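## Task

Carry the tray from the staging bench over to the work bench. Place the tray's sample tube (cap marked with an orange dot) in the middle hole of one adapter in the centrifuge rotor, and the water blank (white dot) in the middle hole of the adapter directly across from it. All tubes must be pushed fully down, and all rotor buckets must hang vertically. A tube touching the floor means failure. The tray's bottles must finish upright inside the tray, and the tray must finish resting on the work bench with nothing overhanging its edge. Any number of robots may be used. At the end, open the grippers and back away. A robot that topples or is left leaning means failure. Anything that stays in place only because a robot is holding it does not count.

## Robot and tools

Robots: r1 and r2 are identical Hello Robot Stretch 3 units. Each has a two-wheel differential base (0.33 m long, 0.34 m wide, with a passive omni wheel at the rear), a lift on a mast, and one telescoping arm that extends toward the robot's RIGHT. The base cannot drive sideways, so to move the gripper forward you drive the base. A turn on the spot pivots about the point midway between the drive wheels, 0.05 m behind the front edge. With the arm retracted and the wrist folded, the swept turning radius is 0.28 m. An unfolded, level wrist reaches past that radius.

Frames: the base frame has its origin on the floor between the drive wheels, with x forward, y left and z up. hand_pose is reported in this frame, at the point where the closed fingertips meet. The odometry frame is the base frame as it was at scene start. Each robot reports only in its own frames. To judge where one robot is relative to the other, use the images, lidar_m, wrist_depth_mm and head_depth_mm.

execute_actions: the argument actions is a list holding one action, or an empty list, which only returns state and images. An action is an object keyed by "r1" and/or "r2". Under each robot you can give:
- base: exactly one command, and it is relative to where the base last reported itself. translate_m is a straight drive in metres, -1 to 1, forward positive. rotate_rad is a turn in place in radians, -3.2 to 3.2, counter-clockwise (left) positive.
- joints: absolute targets by name. lift_m 0 to 1.1 (arm height). arm_m 0 to 0.52 (extension). wrist_yaw_rad -1.345 to 4.42 (0 points along the arm, positive swings toward the front, 3.0 folds over the base). wrist_pitch_rad -1.57 to 0.451 (0 level, negative tips the fingers down). wrist_roll_rad -2.911 to 2.911. gripper_m -0.089 to 0.179 (larger is wider; the real fingertip gap is smaller than this value, by about 0.007 nearly closed and 0.025 wide open, and zero below 0.007). head_pan_rad -3.953 to 1.73 (-1.57 looks along the arm). head_tilt_rad -1.53 to 0.419 (negative looks down).
- contact_limits: {"arm_m": effort %, 1 to 100}. The arm motion halts once its effort reaches that level, and the cap stays in force until the next action.
The optional cameras argument lists the cameras to return (r1_/r2_ head_camera, nav_camera, wrist_camera, or "all"). Omitting it returns all; [] returns none. All motions in one action begin together. No action runs longer than 15 s. Any unknown key or out-of-range value rejects the whole call. A joint or robot you leave out may keep pushing toward its previous target.

wait {seconds: 0 to 10} lets the scene run without commands. zoom_image {camera, region [x0,y0,x1,y1] in pixels, at most 504x504} enlarges part of that camera's latest full image. finished_scene {scene: 1 or 2} ends the scene for good and reports whether it succeeded. If one result reports a stop, any later calls in the same reply are skipped.

Results: base_status and joint_status give the outcome of each motion: done, off_target (resting away from the target and possibly still pushing), contact_stop, time_out or torque_fault. After the last three, the old target is dropped. A lift or arm that stops on contact goes slack until you command it again. on_its_own describes joints you did not command, where "held at" is the held target, not the actual position. motor_effort is in percent (positive pushes toward higher values), with the peak in brackets; the readings are noisy and biased. Positive wheel effort means the robot is pushing forward. lidar_m gives 12 distances in 30-degree sectors, starting straight ahead and going counter-clockwise (the 10th is right), measured in a plane 0.17 m above the floor; "-" means nothing was seen. wrist_depth_mm and head_depth_mm are 7x7 grids of median depths. base_tilt is in degrees. turned_by_wheels and turned_by_imu give the turn since the last result. Odometry counts wheel slip as travel.

Speed: the base moves fast only when stowed (lift_m below 0.30, arm_m below 0.03, wrist_yaw_rad above 2.54). Otherwise it is limited to 0.10 m/s.

Gripping: close below the object's width to grip. To release, open at least 0.02 wider than the value at which the fingers made contact. Neither the readings nor a done status confirm that something is held, so check the cameras. Squeezing too hard triggers a stall guard that weakens the grip.

Cautions: only fold or unfold the wrist with lift_m between 0.32 and 0.95, wrist_pitch_rad at -0.4 and roll near 0. With yaw below -0.4, keep pitch at -0.5 or lower. Robots must never press against each other; once bases are touching, even a few millimetres more is a hard press. When both robots carry one load, their travel can differ by up to 2.5 cm per metre, and that strain can tip one over. The arm pushing on something rigid with the gripper above about 0.45 m can tip the robot, as can driving while the gripper is holding or hooked on something fixed. If the robot leans, reverse the last move in small steps, free the gripper, and lower the lift to about 0.2. Wrist servos shut off for 10 s after sustained strain. Avoid drops, slams and hard pushes. Loose objects may occasionally get nudged by outside disturbances.

Each tool is called after "Call:" as name([rows], argument=value, ...), one row to a line, values as JSON.

## Session

Call:
execute_actions(actions=[])

Scene clock: 0.00 s.
r1.base_odometry: x=+0.000 y=+0.000 heading=+0.000 (m, m, rad; r1's odometry frame)
r1.turned_by_wheels: +0.000 (rad since the last result)
r1.turned_by_imu: +0.000 (rad since the last result)
r1.base_tilt: forward=-0.7 right=-0.3 (deg)
r1.lidar_m: 1.48 2.99 1.74 2.88 1.60 0.86 0.71 0.70 0.78 1.24 3.09 2.42
r1.head_depth_mm: 1935 2851 - - - 1830 2406 / 1938 2889 - - - 1771 2315 / 1959 2943 - - - 1609 2250 / 1971 2982 - - - 1888 2130 / 1997 3037 - - - 3251 2130 / 2022 3094 - - - 3471 2313 / 2025 3114 3963 3938 3924 3402 2286
r1.base_status: not commanded
r1.joint_positions: lift_m=+0.552 arm_m=-0.001 wrist_yaw_rad=+2.892 wrist_pitch_rad=-0.480 wrist_roll_rad=+0.008 gripper_m=+0.037 head_pan_rad=+0.001 head_tilt_rad=-0.014
r1.joint_status: not commanded
r1.motor_effort: left_wheel=+0 right_wheel=-1 lift_m=+23 arm_m=-1 wrist_yaw_rad=-1 wrist_pitch_rad=+6 wrist_roll_rad=+0 gripper_m=+0 head_pan_rad=+0 head_tilt_rad=+1 (%)
r1.hand_pose: x=+0.0323 y=+0.0655 z=+0.5513 quat_wxyz=(+0.253, +0.705, +0.080, +0.658) (m; r1's base frame)
r1.wrist_depth_mm: - - - - - - - / - - - - - - - / - - - - - - - / - - - - - - - / 987 - 991 924 942 931 925 / 855 786 - 806 - 764 765 / 719 722 689 709 667 679 673
r2.base_odometry: x=+0.000 y=+0.000 heading=+0.000 (m, m, rad; r2's odometry frame)
r2.turned_by_wheels: +0.000 (rad since the last result)
r2.turned_by_imu: +0.000 (rad since the last result)
r2.base_tilt: forward=+0.7 right=-0.8 (deg)
r2.lidar_m: 1.36 4.33 1.53 1.10 1.06 1.09 1.48 3.85 1.41 1.24 2.97 1.38
r2.head_depth_mm: 1946 2883 - - - 1575 2149 / 1935 2864 - - - 1612 2262 / 1915 2795 - - - 1645 2485 / 1922 2775 - - - 1975 2510 / 1899 2589 - - - 2676 2446 / 1874 2546 - - 2806 2796 2440 / 1882 2530 - - - 3708 2604
r2.base_status: not commanded
r2.joint_positions: lift_m=+0.397 arm_m=-0.001 wrist_yaw_rad=+3.003 wrist_pitch_rad=-0.458 wrist_roll_rad=+0.019 gripper_m=+0.037 head_pan_rad=+0.000 head_tilt_rad=-0.001
r2.joint_status: not commanded
r2.motor_effort: left_wheel=-1 right_wheel=+0 lift_m=+35 arm_m=+1 wrist_yaw_rad=+1 wrist_pitch_rad=+6 wrist_roll_rad=+0 gripper_m=-1 head_pan_rad=+0 head_tilt_rad=+1 (%)
r2.hand_pose: x=+0.0089 y=+0.0731 z=+0.4003 quat_wxyz=(+0.209, +0.704, +0.111, +0.669) (m; r2's base frame)
r2.wrist_depth_mm: 811 - - - - - - / 848 - - - - - - / 897 979 - - - - - / 865 858 850 857 852 847 853 / 723 714 - 720 715 720 708 / 616 619 - 616 627 611 601 / 537 542 - 561 535 531 537
pictures: r1_head_camera (sideways: a quarter turn clockwise sets it upright), r1_nav_camera (sideways: a quarter turn counterclockwise sets it upright), r1_wrist_camera, r2_head_camera (sideways: a quarter turn clockwise sets it upright), r2_nav_camera (sideways: a quarter turn counterclockwise sets it upright), r2_wrist_camera
Images, in order (width x height): r1_head_camera 896x504, r1_nav_camera 672x504, r1_wrist_camera 644x364, r2_head_camera 896x504, r2_nav_camera 672x504, r2_wrist_camera 644x364.

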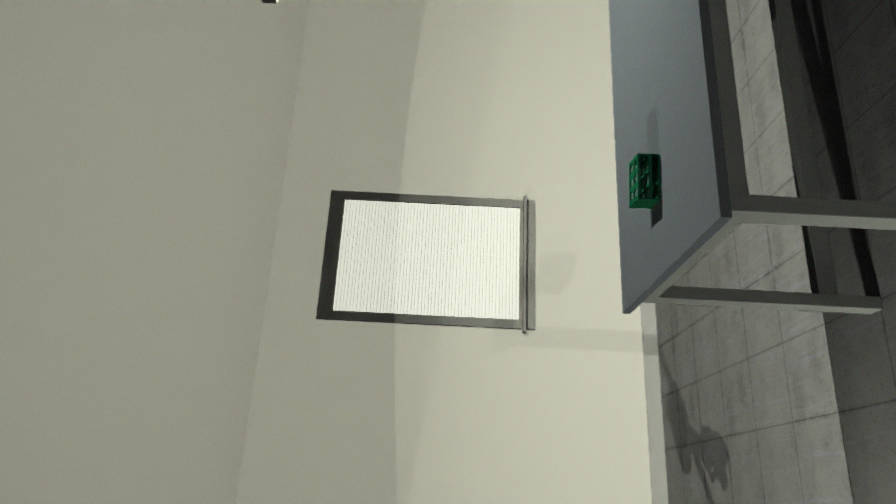

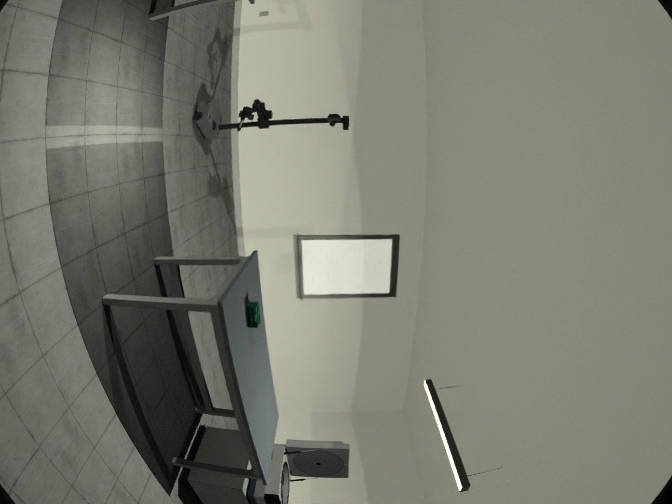

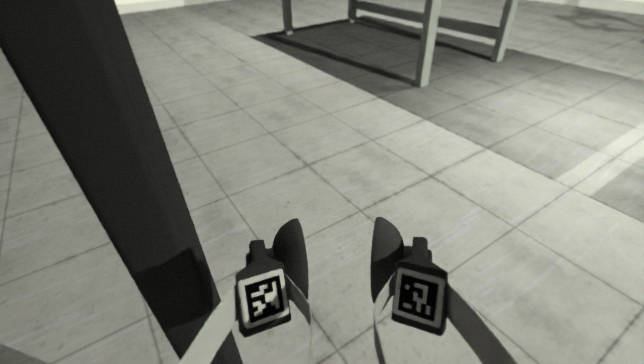

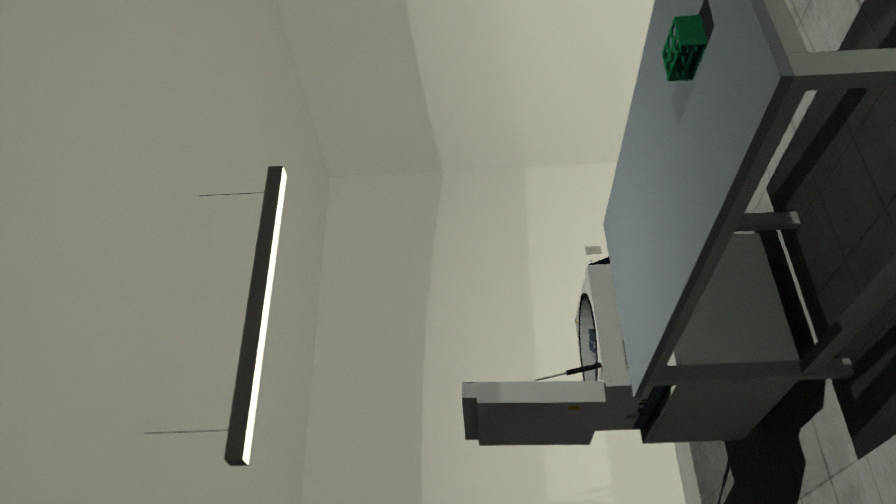

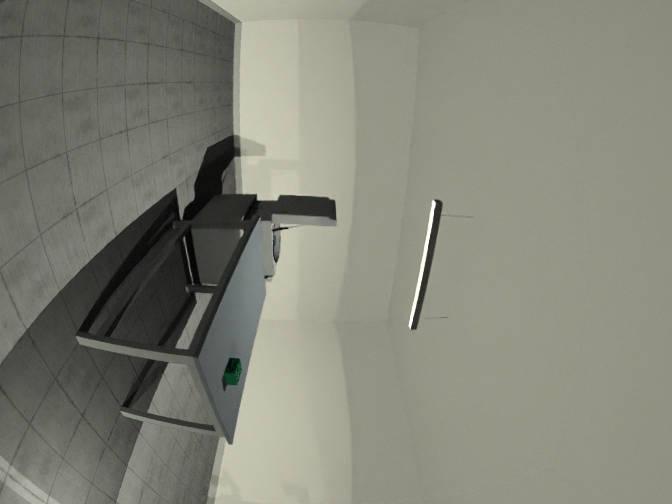

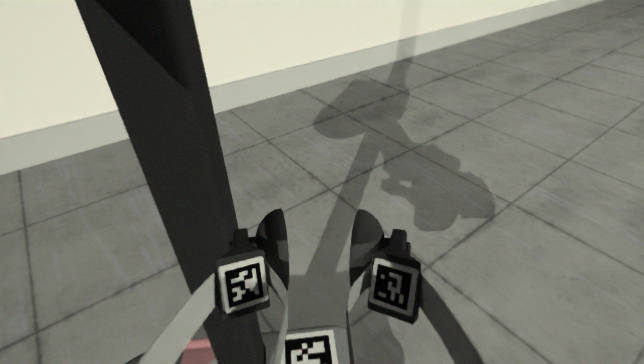

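Call:
execute_actions([
  {"r1":{"joints":{"head_pan_rad":1.5,"head_tilt_rad":-0.5}},"r2":{"joints":{"head_pan_rad":1.0,"head_tilt_rad":-0.5}}},
], cameras=["r1_head_camera","r1_nav_camera","r2_head_camera","r2_nav_camera"])

Call:
execute_actions([
  {"r1":{"joints":{"head_pan_rad":-3.1,"head_tilt_rad":-0.5}},"r2":{"joints":{"head_pan_rad":-1.2,"head_tilt_rad":-0.4}}},
], cameras=["r1_head_camera","r1_nav_camera","r2_nav_camera"])

Scene clock: 2.80 s.
r1.base_odometry: x=+0.000 y=+0.000 heading=+0.000 (m, m, rad; r1's odometry frame)
r1.turned_by_wheels: +0.000 (rad since the last result)
r1.turned_by_imu: +0.000 (rad since the last result)
r1.base_tilt: forward=-0.7 right=-0.3 (deg)
r1.lidar_m: 1.48 3.01 1.75 2.88 1.60 0.85 0.71 0.70 0.78 1.25 3.09 2.43
r1.head_depth_mm: - - 2149 2948 2137 1677 1377 / - - 2595 2972 2123 1655 1372 / - - 3723 2874 2105 1644 1362 / - - - 2853 2092 1637 1353 / - - - 2840 2064 1629 1348 / - - - 2819 2040 1614 1338 / 3989 - - 2773 2030 1601 1334
r1.base_status: not commanded
r1.joint_positions: lift_m=+0.552 arm_m=-0.001 wrist_yaw_rad=+2.892 wrist_pitch_rad=-0.480 wrist_roll_rad=+0.008 gripper_m=+0.037 head_pan_rad=+1.493 head_tilt_rad=-0.494
r1.joint_status: all done
r1.motor_effort: left_wheel=+0(1) right_wheel=+0(0) lift_m=+23(24) arm_m=+0(0) wrist_yaw_rad=+0(0) wrist_pitch_rad=+6(6) wrist_roll_rad=+1(0) gripper_m=+0(1) head_pan_rad=+5(57) head_tilt_rad=-2(23) (%)
r1.hand_pose: x=+0.0323 y=+0.0655 z=+0.5513 quat_wxyz=(+0.253, +0.705, +0.080, +0.658) (m; r1's base frame)
r1.wrist_depth_mm: - - - - - - - / - - - - - - - / - - - - - - - / - - - - - - - / 954 - 940 940 950 937 909 / 845 784 - 811 - 762 774 / 710 706 690 699 675 688 670
r2.base_odometry: x=+0.000 y=+0.000 heading=+0.000 (m, m, rad; r2's odometry frame)
r2.turned_by_wheels: +0.000 (rad since the last result)
r2.turned_by_imu: +0.000 (rad since the last result)
r2.base_tilt: forward=+0.6 right=-0.9 (deg)
r2.lidar_m: 1.36 4.35 1.53 1.10 1.06 1.09 1.48 3.86 1.41 1.24 2.98 1.37
r2.head_depth_mm: 3703 - - 2806 2073 1637 1358 / 3775 - - 2850 2078 1647 1366 / 2981 3251 3507 2844 2100 1670 1377 / 2354 2499 2707 2728 2096 1668 1369 / 1943 2044 2166 2297 2122 1676 1377 / 1641 1721 1793 1915 1954 1687 1375 / 1421 1473 1554 1633 1712 1659 1383
r2.base_status: not commanded
r2.joint_positions: lift_m=+0.397 arm_m=-0.001 wrist_yaw_rad=+3.003 wrist_pitch_rad=-0.458 wrist_roll_rad=+0.019 gripper_m=+0.037 head_pan_rad=+0.993 head_tilt_rad=-0.493
r2.joint_status: all done
r2.motor_effort: left_wheel=-1(1) right_wheel=+0(0) lift_m=+35(35) arm_m=+1(1) wrist_yaw_rad=-1(1) wrist_pitch_rad=+6(6) wrist_roll_rad=+0(0) gripper_m=+1(1) head_pan_rad=+5(54) head_tilt_rad=-3(20) (%)
r2.hand_pose: x=+0.0089 y=+0.0731 z=+0.4003 quat_wxyz=(+0.209, +0.704, +0.111, +0.669) (m; r2's base frame)
r2.wrist_depth_mm: 794 - - - - - - / 864 - - - - - - / 889 968 - - - - - / 863 863 851 850 860 851 835 / 722 715 - 711 720 711 711 / 617 612 - 617 632 607 615 / 538 545 - 558 536 534 536
pictures: r1_head_camera (sideways: a quarter turn clockwise sets it upright), r1_nav_camera (sideways: a quarter turn counterclockwise sets it upright), r2_head_camera (sideways: a quarter turn clockwise sets it upright), r2_nav_camera (sideways: a quarter turn counterclockwise sets it upright)
camera_calibration (this result's frames):
r1_head_camera: T_world_to_cam=[[0.0057285, -0.460984, -0.88739, 1.17954], [-0.995477, 0.0815271, -0.0487782, 0.0709281], [0.0948323, 0.883656, -0.458432, 0.557373], [0, 0, 0, 1]] pos_world=[0.0109933, 0.0454418, 1.30569]
r1_nav_camera: T_world_to_cam=[[0.0500655, 0.466697, 0.882999, -1.1095], [0.998092, -0.0553601, -0.0273314, 0.081486], [0.0361274, 0.882683, -0.468578, 0.570341], [0, 0, 0, 1]] pos_world=[-0.0463877, 0.0188823, 1.24917]
r2_head_camera: T_world_to_cam=[[-0.267942, -0.358288, -0.894336, 1.17882], [-0.818835, 0.573821, 0.0154389, -0.01315], [0.507657, 0.736451, -0.44713, 0.531682], [0, 0, 0, 1]] pos_world=[0.0351766, 0.038346, 1.2922]
r2_nav_camera: T_world_to_cam=[[0.223579, 0.381928, 0.89674, -1.12952], [0.857809, -0.513945, 0.00501974, 0.0396661], [0.462792, 0.768109, -0.442529, 0.533035], [0, 0, 0, 1]] pos_world=[-0.028173, 0.042352, 1.24857]
Images, in order (width x height): r1_head_camera 896x504, r1_nav_camera 672x504, r2_head_camera 896x504, r2_nav_camera 672x504.

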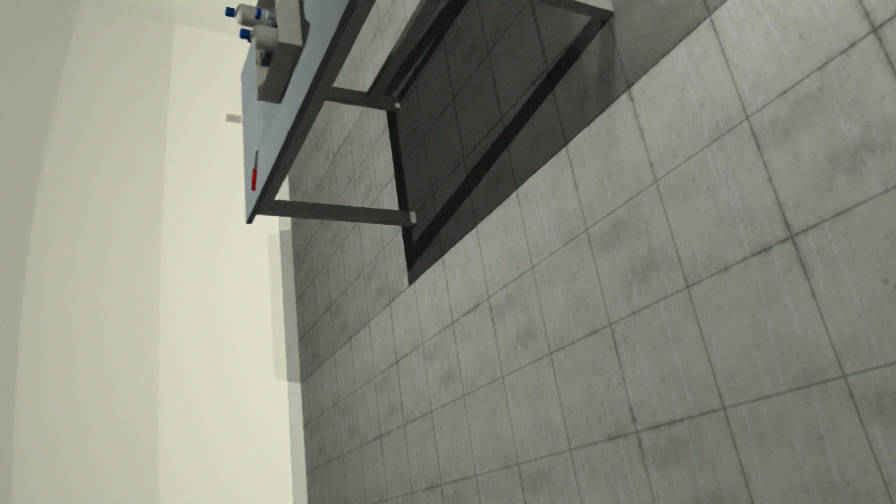

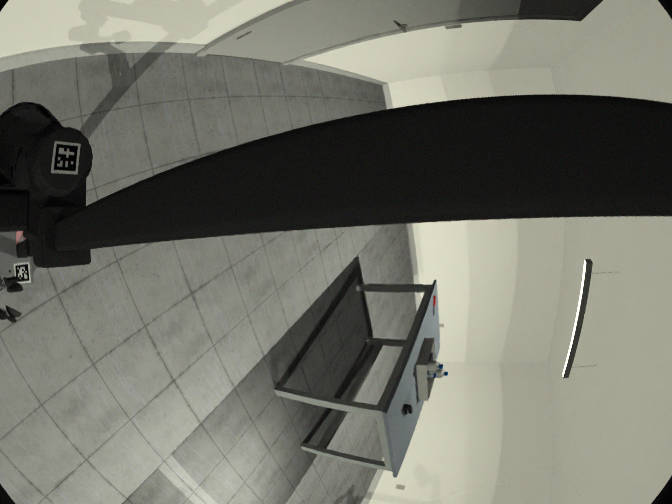

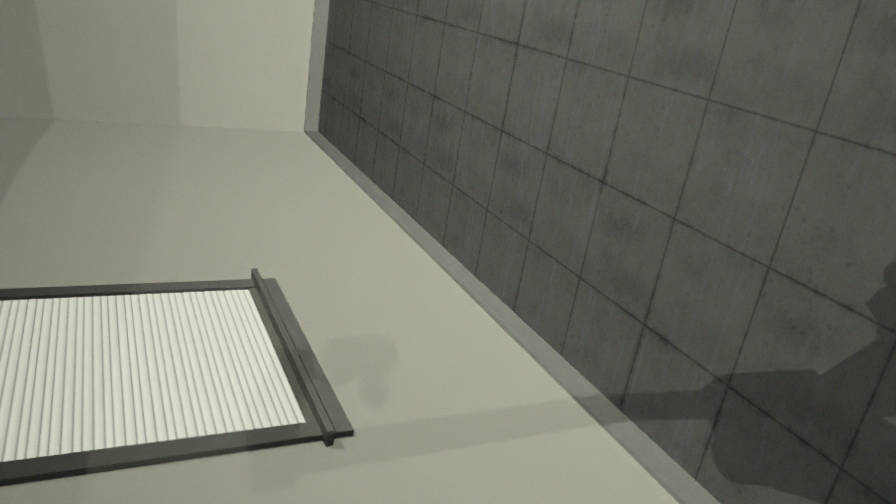

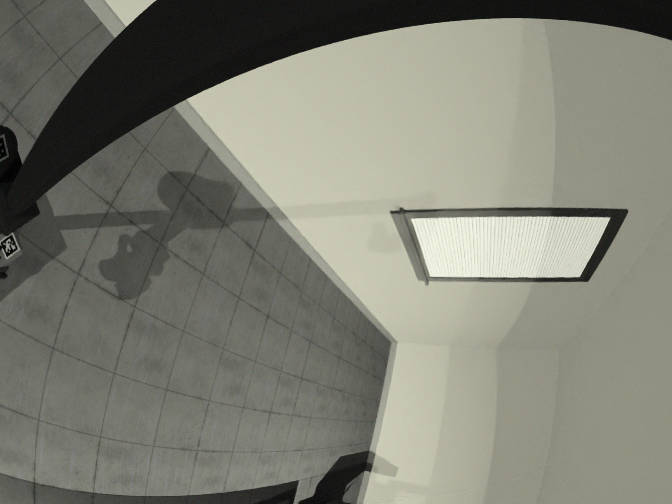

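Scene clock: 5.57 s.
r1.base_odometry: x=+0.000 y=+0.000 heading=+0.000 (m, m, rad; r1's odometry frame)
r1.turned_by_wheels: +0.000 (rad since the last result)
r1.turned_by_imu: +0.000 (rad since the last result)
r1.base_tilt: forward=-0.8 right=-0.3 (deg)
r1.lidar_m: 1.48 3.00 1.74 2.88 1.61 0.85 0.70 0.70 0.78 1.24 3.09 2.43
r1.head_depth_mm: 652 713 789 880 1001 1154 1305 / 632 689 759 847 953 1094 1267 / 614 669 734 815 915 1041 1202 / 596 649 710 784 879 993 1146 / 582 630 686 758 844 952 1093 / 566 612 667 733 811 911 1037 / 552 595 647 709 780 875 990
r1.base_status: not commanded
r1.joint_positions: lift_m=+0.552 arm_m=-0.001 wrist_yaw_rad=+2.892 wrist_pitch_rad=-0.480 wrist_roll_rad=+0.008 gripper_m=+0.037 head_pan_rad=-3.093 head_tilt_rad=-0.494
r1.joint_status: all done
r1.motor_effort: left_wheel=+0(0) right_wheel=+0(1) lift_m=+24(23) arm_m=-1(1) wrist_yaw_rad=+0(0) wrist_pitch_rad=+6(6) wrist_roll_rad=+0(1) gripper_m=+2(1) head_pan_rad=-5(56) head_tilt_rad=-2(1) (%)
r1.hand_pose: x=+0.0323 y=+0.0655 z=+0.5513 quat_wxyz=(+0.253, +0.705, +0.080, +0.658) (m; r1's base frame)
r1.wrist_depth_mm: - - - - - - - / - - - - - - - / - - - - - - - / - - - - - - - / 940 - 960 939 931 918 908 / 792 845 - 802 - 799 776 / 707 700 683 694 672 675 686
r2.base_odometry: x=+0.000 y=+0.000 heading=+0.000 (m, m, rad; r2's odometry frame)
r2.turned_by_wheels: +0.000 (rad since the last result)
r2.turned_by_imu: +0.000 (rad since the last result)
r2.base_tilt: forward=+0.6 right=-0.8 (deg)
r2.lidar_m: 1.36 4.35 1.53 1.10 1.06 1.09 1.48 3.85 1.41 1.24 2.97 1.38
r2.head_depth_mm: 3444 3707 - 1746 2335 1795 1449 / 3345 3576 3826 3220 2170 1799 1455 / 3291 3482 3710 3408 2354 1815 1460 / 3262 3435 3642 3489 2378 1826 1479 / 3201 3389 3653 3492 2433 1812 1479 / 3146 3345 3487 3470 2420 1845 1484 / 3071 3261 3374 3076 2428 1839 1481
r2.base_status: not commanded
r2.joint_positions: lift_m=+0.397 arm_m=-0.001 wrist_yaw_rad=+3.003 wrist_pitch_rad=-0.458 wrist_roll_rad=+0.019 gripper_m=+0.037 head_pan_rad=-1.193 head_tilt_rad=-0.409
r2.joint_status: all done
r2.motor_effort: left_wheel=-1(1) right_wheel=+0(0) lift_m=+35(35) arm_m=+1(1) wrist_yaw_rad=+0(0) wrist_pitch_rad=+6(6) wrist_roll_rad=+0(0) gripper_m=+0(0) head_pan_rad=-4(52) head_tilt_rad=+3(9) (%)
r2.hand_pose: x=+0.0089 y=+0.0731 z=+0.4003 quat_wxyz=(+0.209, +0.704, +0.111, +0.669) (m; r2's base frame)
r2.wrist_depth_mm: 805 - - - - - - / 849 - - - - - - / 905 971 - - - - - / 850 851 853 851 844 839 848 / 711 725 - 708 718 712 710 / 617 613 - 610 630 610 604 / 544 550 - 563 541 534 533
pictures: r1_head_camera (sideways: a quarter turn clockwise sets it upright), r1_nav_camera (sideways: a quarter turn counterclockwise sets it upright), r2_nav_camera (sideways: a quarter turn counterclockwise sets it upright)
camera_calibration (this result's frames):
r1_head_camera: T_world_to_cam=[[0.45678, 0.0640168, -0.887273, 1.17664], [0.0450874, -0.997791, -0.0487791, 0.0645818], [-0.888436, -0.0177235, -0.458658, 0.563664], [0, 0, 0, 1]] pos_world=[-0.0395967, -0.000895359, 1.30568]
r1_nav_camera: T_world_to_cam=[[-0.469505, -0.00939392, 0.88288, -1.10618], [-0.0713558, 0.997076, -0.0273372, 0.0880172], [-0.880042, -0.0758335, -0.468802, 0.576222], [0, 0, 0, 1]] pos_world=[-0.00597643, -0.0544543, 1.24916]
r2_nav_camera: T_world_to_cam=[[0.154488, -0.330988, 0.930903, -1.17367], [-0.9148, -0.403823, 0.00823439, 0.0462932], [0.373195, -0.852862, -0.365174, 0.432918], [0, 0, 0, 1]] pos_world=[0.0621052, -0.000557921, 1.25029]
Images, in order (width x height): r1_head_camera 896x504, r1_nav_camera 672x504, r2_nav_camera 672x504.

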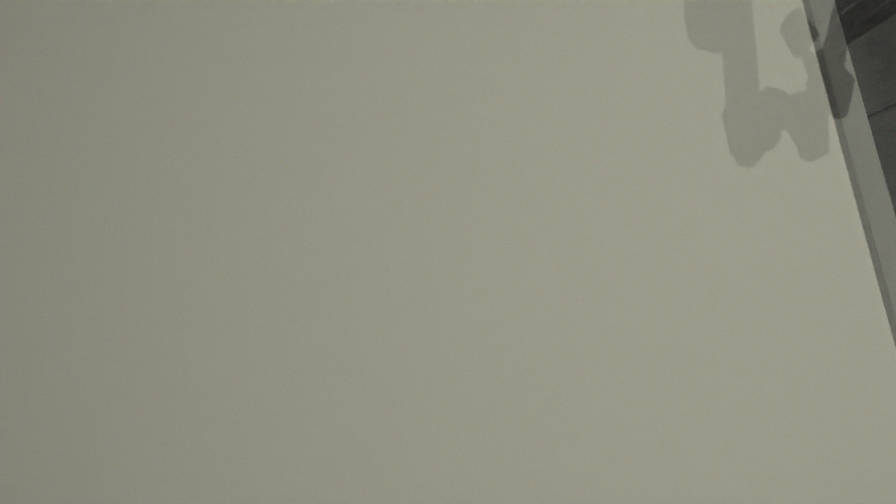

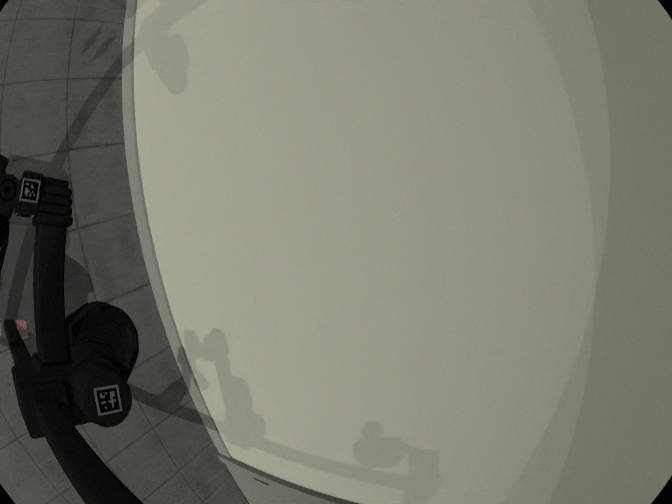

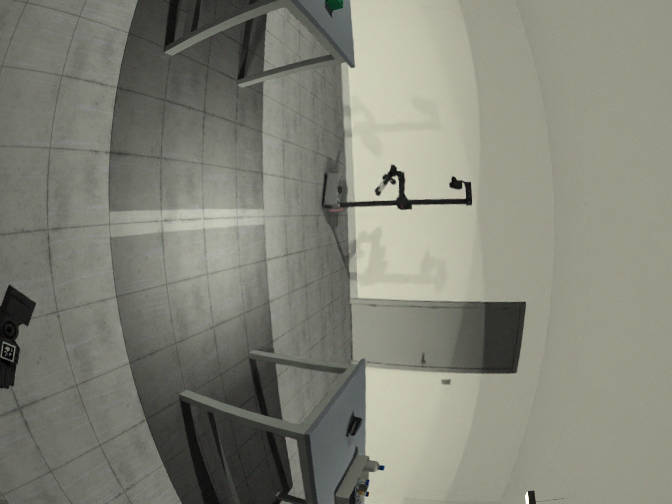

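Call:
execute_actions([
  {"r1":{"base":{"rotate_rad":1.5},"joints":{"lift_m":0.27,"wrist_yaw_rad":3.0,"wrist_pitch_rad":-0.4,"head_pan_rad":-0.6,"head_tilt_rad":-0.5}}},
], cameras=[])

Call:
execute_actions([
  {"r1":{"base":{"translate_m":1.0}}},
], cameras=["r1_head_camera","r1_nav_camera"])

Scene clock: 14.87 s.
r1.base_odometry: x=+0.000 y=+0.000 heading=+1.500 (m, m, rad; r1's odometry frame)
r1.turned_by_wheels: +1.500 (rad since the last result)
r1.turned_by_imu: +1.503 (rad since the last result)
r1.base_tilt: forward=-0.7 right=-0.3 (deg)
r1.lidar_m: 2.87 1.86 0.90 0.71 0.71 0.76 1.14 4.17 2.46 1.48 2.99 1.75
r1.head_depth_mm: 3604 3836 - 2999 2136 1667 1381 / 3774 - - 2952 2125 1660 1364 / 3991 - - 2897 2100 1639 1361 / - - 2415 2640 2089 1641 1354 / - - 1995 2540 2081 1633 1346 / - - 2144 2794 2049 1618 1334 / - - 2189 2762 2032 1613 1329
r1.base_status: done
r1.joint_positions: lift_m=+0.270 arm_m=-0.001 wrist_yaw_rad=+2.999 wrist_pitch_rad=-0.420 wrist_roll_rad=+0.008 gripper_m=+0.037 head_pan_rad=-0.607 head_tilt_rad=-0.494
r1.joint_status: all done
r1.motor_effort: left_wheel=-2(6) right_wheel=+1(6) lift_m=+21(23) arm_m=+0(1) wrist_yaw_rad=+1(1) wrist_pitch_rad=+9(10) wrist_roll_rad=+1(0) gripper_m=+0(0) head_pan_rad=+5(57) head_tilt_rad=-2(3) (%)
r1.hand_pose: x=+0.0107 y=+0.0779 z=+0.2824 quat_wxyz=(+0.197, +0.703, +0.097, +0.677) (m; r1's base frame)
r1.wrist_depth_mm: 534 - 667 783 907 - - / 563 - 735 864 991 - - / 610 648 775 853 922 918 873 / 606 669 733 726 694 700 668 / 628 616 620 591 593 581 565 / 510 514 - 507 - 487 475 / 453 - - - 407 422 414
r2.base_odometry: x=+0.000 y=+0.000 heading=+0.000 (m, m, rad; r2's odometry frame)
r2.turned_by_wheels: +0.000 (rad since the last result)
r2.turned_by_imu: +0.000 (rad since the last result)
r2.base_tilt: forward=+0.7 right=-0.9 (deg)
r2.lidar_m: 1.36 4.36 1.53 1.10 1.06 1.09 1.48 3.84 1.41 1.24 2.97 1.37
r2.head_depth_mm: 3476 3635 - 1754 2340 1794 1453 / 3369 3545 3779 3225 2156 1805 1457 / 3276 3508 3742 3467 2372 1805 1472 / 3294 3410 3656 3463 2375 1843 1465 / 3216 3393 3617 3471 2385 1830 1472 / 3132 3322 3506 3522 2421 1839 1487 / 3119 3258 3416 3026 2453 1848 1484
r2.base_status: not commanded
r2.joint_positions: lift_m=+0.397 arm_m=-0.001 wrist_yaw_rad=+3.003 wrist_pitch_rad=-0.458 wrist_roll_rad=+0.019 gripper_m=+0.037 head_pan_rad=-1.193 head_tilt_rad=-0.409
r2.joint_status: not commanded
r2.motor_effort: left_wheel=-1(1) right_wheel=+0(0) lift_m=+35(35) arm_m=+1(1) wrist_yaw_rad=+0(0) wrist_pitch_rad=+6(6) wrist_roll_rad=+0(0) gripper_m=-1(1) head_pan_rad=-4(4) head_tilt_rad=+3(3) (%)
r2.hand_pose: x=+0.0089 y=+0.0731 z=+0.4003 quat_wxyz=(+0.209, +0.704, +0.111, +0.669) (m; r2's base frame)
r2.wrist_depth_mm: 808 - - - - - - / 853 - - - - - - / 896 978 - - - - - / 870 861 876 850 845 858 855 / 717 716 - 719 725 724 712 / 613 612 - 609 633 611 608 / 537 544 - 564 536 539 533
pictures: none
No camera images: the call's "cameras" was empty. Leave "cameras" out to get every camera's image.

Scene clock: 19.90 s.
r1.base_odometry: x=+0.071 y=+0.997 heading=+1.500 (m, m, rad; r1's odometry frame)
r1.turned_by_wheels: +0.000 (rad since the last result)
r1.turned_by_imu: +0.006 (rad since the last result)
r1.base_tilt: forward=-0.7 right=-0.3 (deg)
r1.lidar_m: 1.88 2.94 1.37 1.11 1.10 1.19 1.79 3.16 1.82 2.65 0.97 1.73
r1.head_depth_mm: 3285 3473 3720 1215 1760 1671 1384 / 3442 3668 3852 1200 1922 1562 1339 / 3658 3891 - 1190 2040 1654 1360 / 3846 - 1715 1306 2085 1629 1354 / - - 1612 1380 2071 1635 1345 / - - 1776 2428 2042 1611 1333 / - - 1763 2625 2019 1613 1332
r1.base_status: done
r1.joint_positions: lift_m=+0.270 arm_m=-0.001 wrist_yaw_rad=+2.999 wrist_pitch_rad=-0.419 wrist_roll_rad=+0.008 gripper_m=+0.037 head_pan_rad=-0.607 head_tilt_rad=-0.495
r1.joint_status: not commanded
r1.motor_effort: left_wheel=-3(4) right_wheel=+1(5) lift_m=+21(22) arm_m=-1(2) wrist_yaw_rad=+0(0) wrist_pitch_rad=+9(10) wrist_roll_rad=+0(0) gripper_m=+0(0) head_pan_rad=+5(5) head_tilt_rad=-3(2) (%)
r1.hand_pose: x=+0.0106 y=+0.0780 z=+0.2826 quat_wxyz=(+0.197, +0.703, +0.097, +0.677) (m; r1's base frame)
r1.wrist_depth_mm: 823 - - - - - - / 887 - - - - - - / 900 949 955 941 919 927 903 / 761 747 727 716 692 706 671 / 604 604 612 589 601 568 564 / 519 503 - 526 - 478 477 / 449 - - - 415 423 415
r2.base_odometry: x=+0.000 y=+0.000 heading=+0.000 (m, m, rad; r2's odometry frame)
r2.turned_by_wheels: +0.000 (rad since the last result)
r2.turned_by_imu: +0.000 (rad since the last result)
r2.base_tilt: forward=+0.8 right=-0.7 (deg)
r2.lidar_m: 1.36 4.33 1.53 1.10 1.06 1.09 1.48 3.86 1.41 1.24 2.63 1.38
r2.head_depth_mm: 3449 3659 - 1745 2352 1785 1451 / 3384 3613 3877 3204 2164 1811 1468 / 3375 3512 3777 3403 2387 1801 1466 / 3268 3366 3632 2864 2394 1831 1461 / 3195 3420 3626 3480 2415 1829 1478 / 3154 3322 3552 3522 2425 1839 1479 / 3030 3271 3465 3557 2417 1851 1477
r2.base_status: not commanded
r2.joint_positions: lift_m=+0.397 arm_m=-0.001 wrist_yaw_rad=+3.003 wrist_pitch_rad=-0.458 wrist_roll_rad=+0.019 gripper_m=+0.037 head_pan_rad=-1.193 head_tilt_rad=-0.409
r2.joint_status: not commanded
r2.motor_effort: left_wheel=-1(1) right_wheel=+0(0) lift_m=+35(35) arm_m=+1(1) wrist_yaw_rad=-1(0) wrist_pitch_rad=+6(6) wrist_roll_rad=+0(0) gripper_m=+0(0) head_pan_rad=-4(4) head_tilt_rad=+3(3) (%)
r2.hand_pose: x=+0.0089 y=+0.0731 z=+0.4003 quat_wxyz=(+0.209, +0.704, +0.111, +0.669) (m; r2's base frame)
r2.wrist_depth_mm: 800 - - - - - - / 852 - - - - - - / 912 972 - - - - - / 849 855 848 857 855 861 842 / 716 713 - 707 728 709 711 / 620 622 - 609 634 610 607 / 542 546 - 562 538 536 538
pictures: r1_head_camera (sideways: a quarter turn clockwise sets it upright), r1_nav_camera (sideways: a quarter turn counterclockwise sets it upright)
camera_calibration (this result's frames):
r1_head_camera: T_world_to_cam=[[-0.401595, 0.228162, -0.886941, 1.18144], [0.572666, 0.818336, -0.0487818, 0.061367], [0.714686, -0.527511, -0.4593, 0.554721], [0, 0, 0, 1]] pos_world=[0.0428663, -0.0271567, 1.30564]
r1_nav_camera: T_world_to_cam=[[0.37837, -0.279212, 0.88254, -1.11091], [-0.551455, -0.833756, -0.0273535, 0.090967], [0.743461, -0.476331, -0.469441, 0.567149], [0, 0, 0, 1]] pos_world=[0.0488451, 0.0358168, 1.24915]
Images, in order (width x height): r1_head_camera 896x504, r1_nav_camera 672x504.

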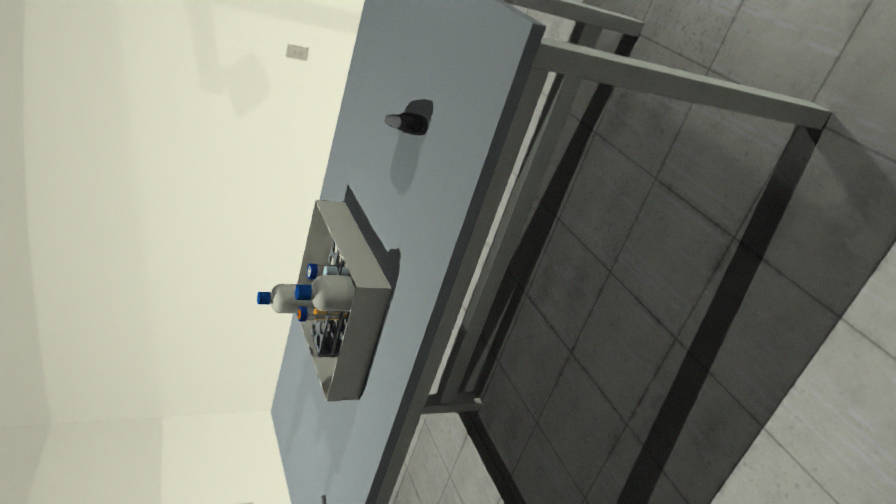

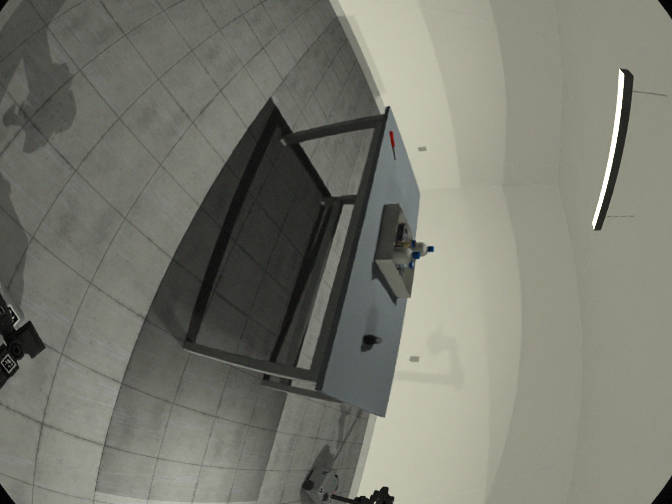

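Call:
execute_actions([
  {"r1":{"base":{"rotate_rad":-0.5}},"r2":{"base":{"rotate_rad":0.61},"joints":{"lift_m":0.27,"head_pan_rad":-2.2,"head_tilt_rad":-0.5}}},
], cameras=["r2_head_camera","r2_nav_camera"])

Call:
execute_actions([
  {"r1":{"base":{"translate_m":0.77}}},
], cameras=[])

Call:
execute_actions([
  {"r1":{"base":{"rotate_rad":0.92},"joints":{"head_pan_rad":-1.1,"head_tilt_rad":-0.75,"lift_m":0.9}}},
], cameras=["r1_head_camera"])

Scene clock: 26.77 s.
r1.base_odometry: x=+0.071 y=+0.997 heading=+1.000 (m, m, rad; r1's odometry frame)
r1.turned_by_wheels: -0.500 (rad since the last result)
r1.turned_by_imu: -0.500 (rad since the last result)
r1.base_tilt: forward=-0.8 right=-0.4 (deg)
r1.lidar_m: 1.74 1.87 2.78 1.35 1.11 1.10 1.20 1.84 3.14 1.82 2.65 0.97
r1.head_depth_mm: 3123 3448 3726 2829 2142 1672 1378 / 3193 3429 3707 2717 2118 1669 1370 / 3209 3466 3734 2903 2107 1662 1362 / 3241 3508 3818 2869 2088 1638 1358 / 3264 3563 3748 1288 1925 1536 1342 / 3250 3547 3766 1143 1923 1618 1338 / 3280 3579 3800 1132 1963 1613 1328
r1.base_status: done
r1.joint_positions: lift_m=+0.270 arm_m=-0.001 wrist_yaw_rad=+2.999 wrist_pitch_rad=-0.419 wrist_roll_rad=+0.008 gripper_m=+0.037 head_pan_rad=-0.607 head_tilt_rad=-0.495
r1.joint_status: not commanded
r1.motor_effort: left_wheel=+3(6) right_wheel=-2(7) lift_m=+21(22) arm_m=+0(0) wrist_yaw_rad=+1(0) wrist_pitch_rad=+10(10) wrist_roll_rad=+0(0) gripper_m=+1(0) head_pan_rad=+5(5) head_tilt_rad=-2(3) (%)
r1.hand_pose: x=+0.0106 y=+0.0780 z=+0.2826 quat_wxyz=(+0.197, +0.703, +0.097, +0.677) (m; r1's base frame)
r1.wrist_depth_mm: 843 - - - - - - / 900 - - - - - - / 880 - 951 933 928 888 917 / 768 747 732 727 690 689 690 / 618 612 617 603 595 571 560 / 517 501 - 518 - 483 482 / 449 - - - 418 421 418
r2.base_odometry: x=+0.000 y=+0.000 heading=+0.610 (m, m, rad; r2's odometry frame)
r2.turned_by_wheels: +0.610 (rad since the last result)
r2.turned_by_imu: +0.614 (rad since the last result)
r2.base_tilt: forward=+0.7 right=-0.8 (deg)
r2.lidar_m: 3.22 1.40 1.08 1.06 1.12 1.62 4.24 1.29 1.24 3.65 1.36 1.50
r2.head_depth_mm: - - 1716 2652 1921 1639 1366 / - - 1785 2581 2093 1655 1364 / - - 1847 1397 1680 1612 1366 / 3810 - 1860 2590 2087 1664 1375 / 3644 3861 1885 2590 2071 1666 1378 / 3431 3629 3770 2884 2113 1668 1383 / 3239 3423 3718 2784 2128 1686 1373
r2.base_status: done
r2.joint_positions: lift_m=+0.271 arm_m=-0.001 wrist_yaw_rad=+3.003 wrist_pitch_rad=-0.459 wrist_roll_rad=+0.019 gripper_m=+0.037 head_pan_rad=-2.193 head_tilt_rad=-0.495
r2.joint_status: all done
r2.motor_effort: left_wheel=-4(10) right_wheel=+3(9) lift_m=+19(32) arm_m=+1(1) wrist_yaw_rad=+0(0) wrist_pitch_rad=+6(6) wrist_roll_rad=+0(0) gripper_m=-1(1) head_pan_rad=-4(51) head_tilt_rad=-3(8) (%)
r2.hand_pose: x=+0.0089 y=+0.0730 z=+0.2742 quat_wxyz=(+0.209, +0.704, +0.111, +0.669) (m; r2's base frame)
r2.wrist_depth_mm: - - - - - - - / - - - - - - - / 801 806 806 809 801 816 811 / 653 651 651 654 654 648 651 / 545 552 - 558 549 543 539 / 482 - - - 479 463 465 / - - - - 410 411 405
pictures: r2_head_camera (sideways: a quarter turn clockwise sets it upright), r2_nav_camera (sideways: a quarter turn counterclockwise sets it upright)
camera_calibration (this result's frames):
r2_head_camera: T_world_to_cam=[[0.284114, 0.346915, -0.893828, 1.17479], [0.792652, -0.60948, 0.0154012, -0.022931], [-0.539427, -0.712871, -0.448145, 0.53939], [0, 0, 0, 1]] pos_world=[-0.0246372, -0.0370139, 1.29214]
r2_nav_camera: T_world_to_cam=[[-0.240841, -0.372496, 0.896238, -1.12603], [-0.834249, 0.551366, 0.00497632, 0.0500443], [-0.496009, -0.746487, -0.443546, 0.540207], [0, 0, 0, 1]] pos_world=[0.0385022, -0.0437768, 1.24855]
Images, in order (width x height): r2_head_camera 896x504, r2_nav_camera 672x504.

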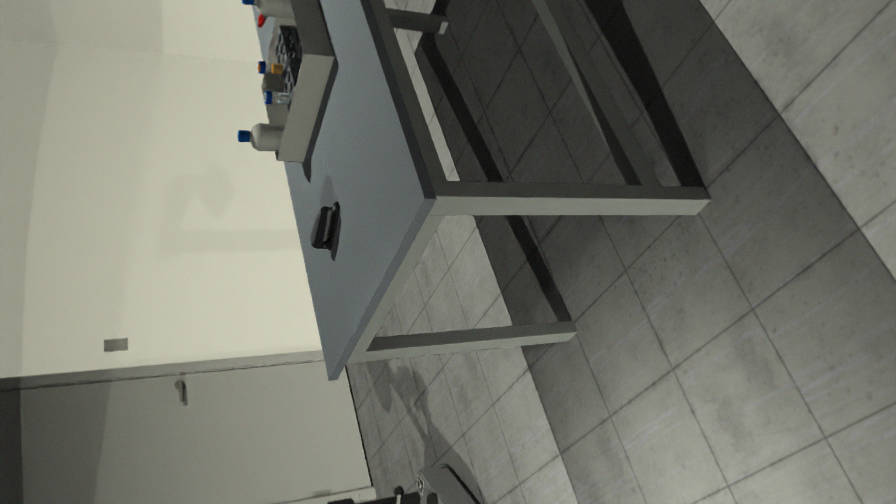

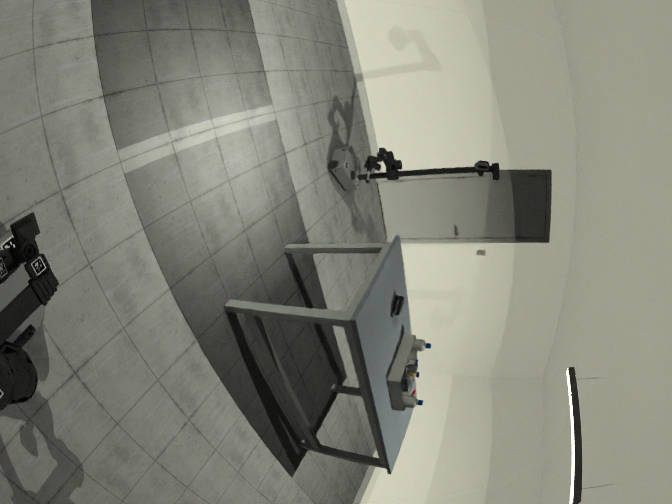

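Scene clock: 31.03 s.
r1.base_odometry: x=+0.487 y=+1.645 heading=+1.000 (m, m, rad; r1's odometry frame)
r1.turned_by_wheels: +0.000 (rad since the last result)
r1.turned_by_imu: +0.005 (rad since the last result)
r1.base_tilt: forward=-0.8 right=-0.3 (deg)
r1.lidar_m: 1.08 1.19 3.24 2.12 1.70 1.68 1.86 2.87 2.07 0.42 0.43 0.99
r1.head_depth_mm: 2621 2827 3103 2979 876 689 567 / 2643 2861 3103 2949 870 684 563 / 2675 2875 3148 2872 862 672 560 / 2682 2874 3166 2831 852 673 557 / 2698 2909 3190 1155 846 669 553 / 2739 2958 3215 1147 840 666 550 / 2730 2978 3258 1133 798 661 548
r1.base_status: done
r1.joint_positions: lift_m=+0.270 arm_m=-0.001 wrist_yaw_rad=+2.999 wrist_pitch_rad=-0.419 wrist_roll_rad=+0.008 gripper_m=+0.037 head_pan_rad=-0.607 head_tilt_rad=-0.495
r1.joint_status: not commanded
r1.motor_effort: left_wheel=+1(6) right_wheel=-2(5) lift_m=+21(21) arm_m=-1(1) wrist_yaw_rad=+0(0) wrist_pitch_rad=+9(9) wrist_roll_rad=+1(1) gripper_m=+0(1) head_pan_rad=+5(5) head_tilt_rad=-2(2) (%)
r1.hand_pose: x=+0.0106 y=+0.0780 z=+0.2826 quat_wxyz=(+0.197, +0.703, +0.097, +0.677) (m; r1's base frame)
r1.wrist_depth_mm: - - - - - - - / - - - - - - - / - - 955 965 946 905 876 / 761 741 742 713 715 713 690 / 634 609 617 584 613 572 567 / 513 510 - 509 - 481 482 / 451 - - - 417 424 411
r2.base_odometry: x=+0.000 y=+0.000 heading=+0.610 (m, m, rad; r2's odometry frame)
r2.turned_by_wheels: +0.000 (rad since the last result)
r2.turned_by_imu: +0.000 (rad since the last result)
r2.base_tilt: forward=+0.8 right=-1.0 (deg)
r2.lidar_m: 3.23 1.40 1.08 1.06 1.12 1.62 4.23 1.29 1.24 3.67 1.36 1.50
r2.head_depth_mm: - - 1717 2651 1932 1652 1362 / - - 1779 2548 2072 1651 1369 / - - 1836 1397 1676 1599 1369 / 3840 - 1858 2583 2106 1653 1375 / 3557 3862 1883 2389 2059 1677 1374 / 3430 3639 3800 2861 2128 1676 1378 / 3209 3410 3708 2932 2115 1672 1387
r2.base_status: not commanded
r2.joint_positions: lift_m=+0.271 arm_m=-0.001 wrist_yaw_rad=+3.003 wrist_pitch_rad=-0.459 wrist_roll_rad=+0.019 gripper_m=+0.037 head_pan_rad=-2.193 head_tilt_rad=-0.495
r2.joint_status: not commanded
r2.motor_effort: left_wheel=-4(3) right_wheel=+2(2) lift_m=+19(19) arm_m=+1(1) wrist_yaw_rad=+0(0) wrist_pitch_rad=+6(6) wrist_roll_rad=+0(0) gripper_m=-1(0) head_pan_rad=-4(4) head_tilt_rad=-2(2) (%)
r2.hand_pose: x=+0.0089 y=+0.0730 z=+0.2742 quat_wxyz=(+0.209, +0.704, +0.111, +0.669) (m; r2's base frame)
r2.wrist_depth_mm: - - - - - - - / - - - - - - - / 810 807 817 816 809 806 814 / 655 663 647 659 651 646 653 / 545 543 - 548 552 547 543 / 481 - - - 476 464 464 / - - - - 408 408 405
pictures: none
No camera images: the call's "cameras" was empty. Leave "cameras" out to get every camera's image.

Scene clock: 37.60 s.
r1.base_odometry: x=+0.487 y=+1.645 heading=+1.920 (m, m, rad; r1's odometry frame)
r1.turned_by_wheels: +0.920 (rad since the last result)
r1.turned_by_imu: +0.921 (rad since the last result)
r1.base_tilt: forward=-0.8 right=-0.3 (deg)
r1.lidar_m: 3.24 2.36 1.74 1.68 1.78 2.48 2.06 2.26 0.42 0.99 1.03 1.19
r1.head_depth_mm: 2720 2991 1047 813 666 589 - / 2851 3140 1034 806 662 - - / 3004 3253 975 799 657 582 1151 / 3152 3363 974 729 654 1283 1190 / 3309 3413 892 726 649 1332 1185 / 3597 3392 914 760 663 1352 1177 / 3757 1343 985 776 1470 1348 1173
r1.base_status: done
r1.joint_positions: lift_m=+0.900 arm_m=-0.001 wrist_yaw_rad=+2.999 wrist_pitch_rad=-0.419 wrist_roll_rad=+0.008 gripper_m=+0.037 head_pan_rad=-1.093 head_tilt_rad=-0.741
r1.joint_status: all done
r1.motor_effort: left_wheel=-2(6) right_wheel=+1(5) lift_m=+27(25) arm_m=+0(1) wrist_yaw_rad=+0(0) wrist_pitch_rad=+9(10) wrist_roll_rad=+0(1) gripper_m=+1(1) head_pan_rad=-5(46) head_tilt_rad=-3(18) (%)
r1.hand_pose: x=+0.0106 y=+0.0780 z=+0.9124 quat_wxyz=(+0.197, +0.703, +0.097, +0.677) (m; r1's base frame)
r1.wrist_depth_mm: - - - - - - - / - - - - - - - / - - - - - - - / - - - - - - - / - - - - - - - / - - - - - - - / - - - - - - -
r2.base_odometry: x=+0.000 y=+0.000 heading=+0.610 (m, m, rad; r2's odometry frame)
r2.turned_by_wheels: +0.000 (rad since the last result)
r2.turned_by_imu: +0.000 (rad since the last result)
r2.base_tilt: forward=+0.7 right=-0.7 (deg)
r2.lidar_m: 3.23 1.40 1.08 1.06 1.12 1.62 4.24 1.29 1.24 3.65 1.36 1.49
r2.head_depth_mm: - - 1712 2674 1928 1642 1370 / - - 1770 2562 2098 1654 1369 / - - 1844 1398 1668 1615 1369 / 3817 - 1852 2589 2080 1660 1367 / 3647 3780 1880 2354 2061 1670 1378 / 3402 3536 3775 2898 2117 1665 1381 / 3217 3413 3699 2919 2121 1686 1386
r2.base_status: not commanded
r2.joint_positions: lift_m=+0.271 arm_m=-0.001 wrist_yaw_rad=+3.003 wrist_pitch_rad=-0.459 wrist_roll_rad=+0.019 gripper_m=+0.037 head_pan_rad=-2.193 head_tilt_rad=-0.495
r2.joint_status: not commanded
r2.motor_effort: left_wheel=-3(4) right_wheel=+3(2) lift_m=+19(19) arm_m=+1(1) wrist_yaw_rad=+1(1) wrist_pitch_rad=+6(6) wrist_roll_rad=+0(0) gripper_m=+0(0) head_pan_rad=-4(4) head_tilt_rad=-3(3) (%)
r2.hand_pose: x=+0.0089 y=+0.0730 z=+0.2742 quat_wxyz=(+0.209, +0.704, +0.111, +0.669) (m; r2's base frame)
r2.wrist_depth_mm: - - - - - - - / - - - - - - - / 815 817 819 815 802 799 801 / 653 659 646 651 642 648 647 / 552 542 - 553 547 535 541 / 480 - - - 478 465 466 / - - - - 409 408 406
pictures: r1_head_camera (sideways: a quarter turn clockwise sets it upright)
camera_calibration (this result's frames):
r1_head_camera: T_world_to_cam=[[-0.341623, 0.569075, -0.747962, 0.999876], [0.883064, 0.466772, -0.0481937, 0.0586923], [0.321701, -0.676962, -0.66199, 0.820818], [0, 0, 0, 1]] pos_world=[0.0256938, -0.0407383, 1.29407]
Images, in order (width x height): r1_head_camera 896x504.

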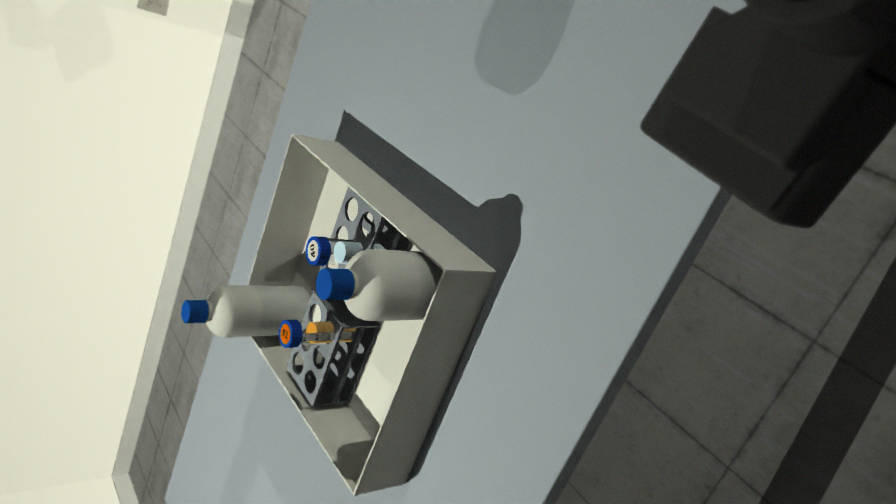

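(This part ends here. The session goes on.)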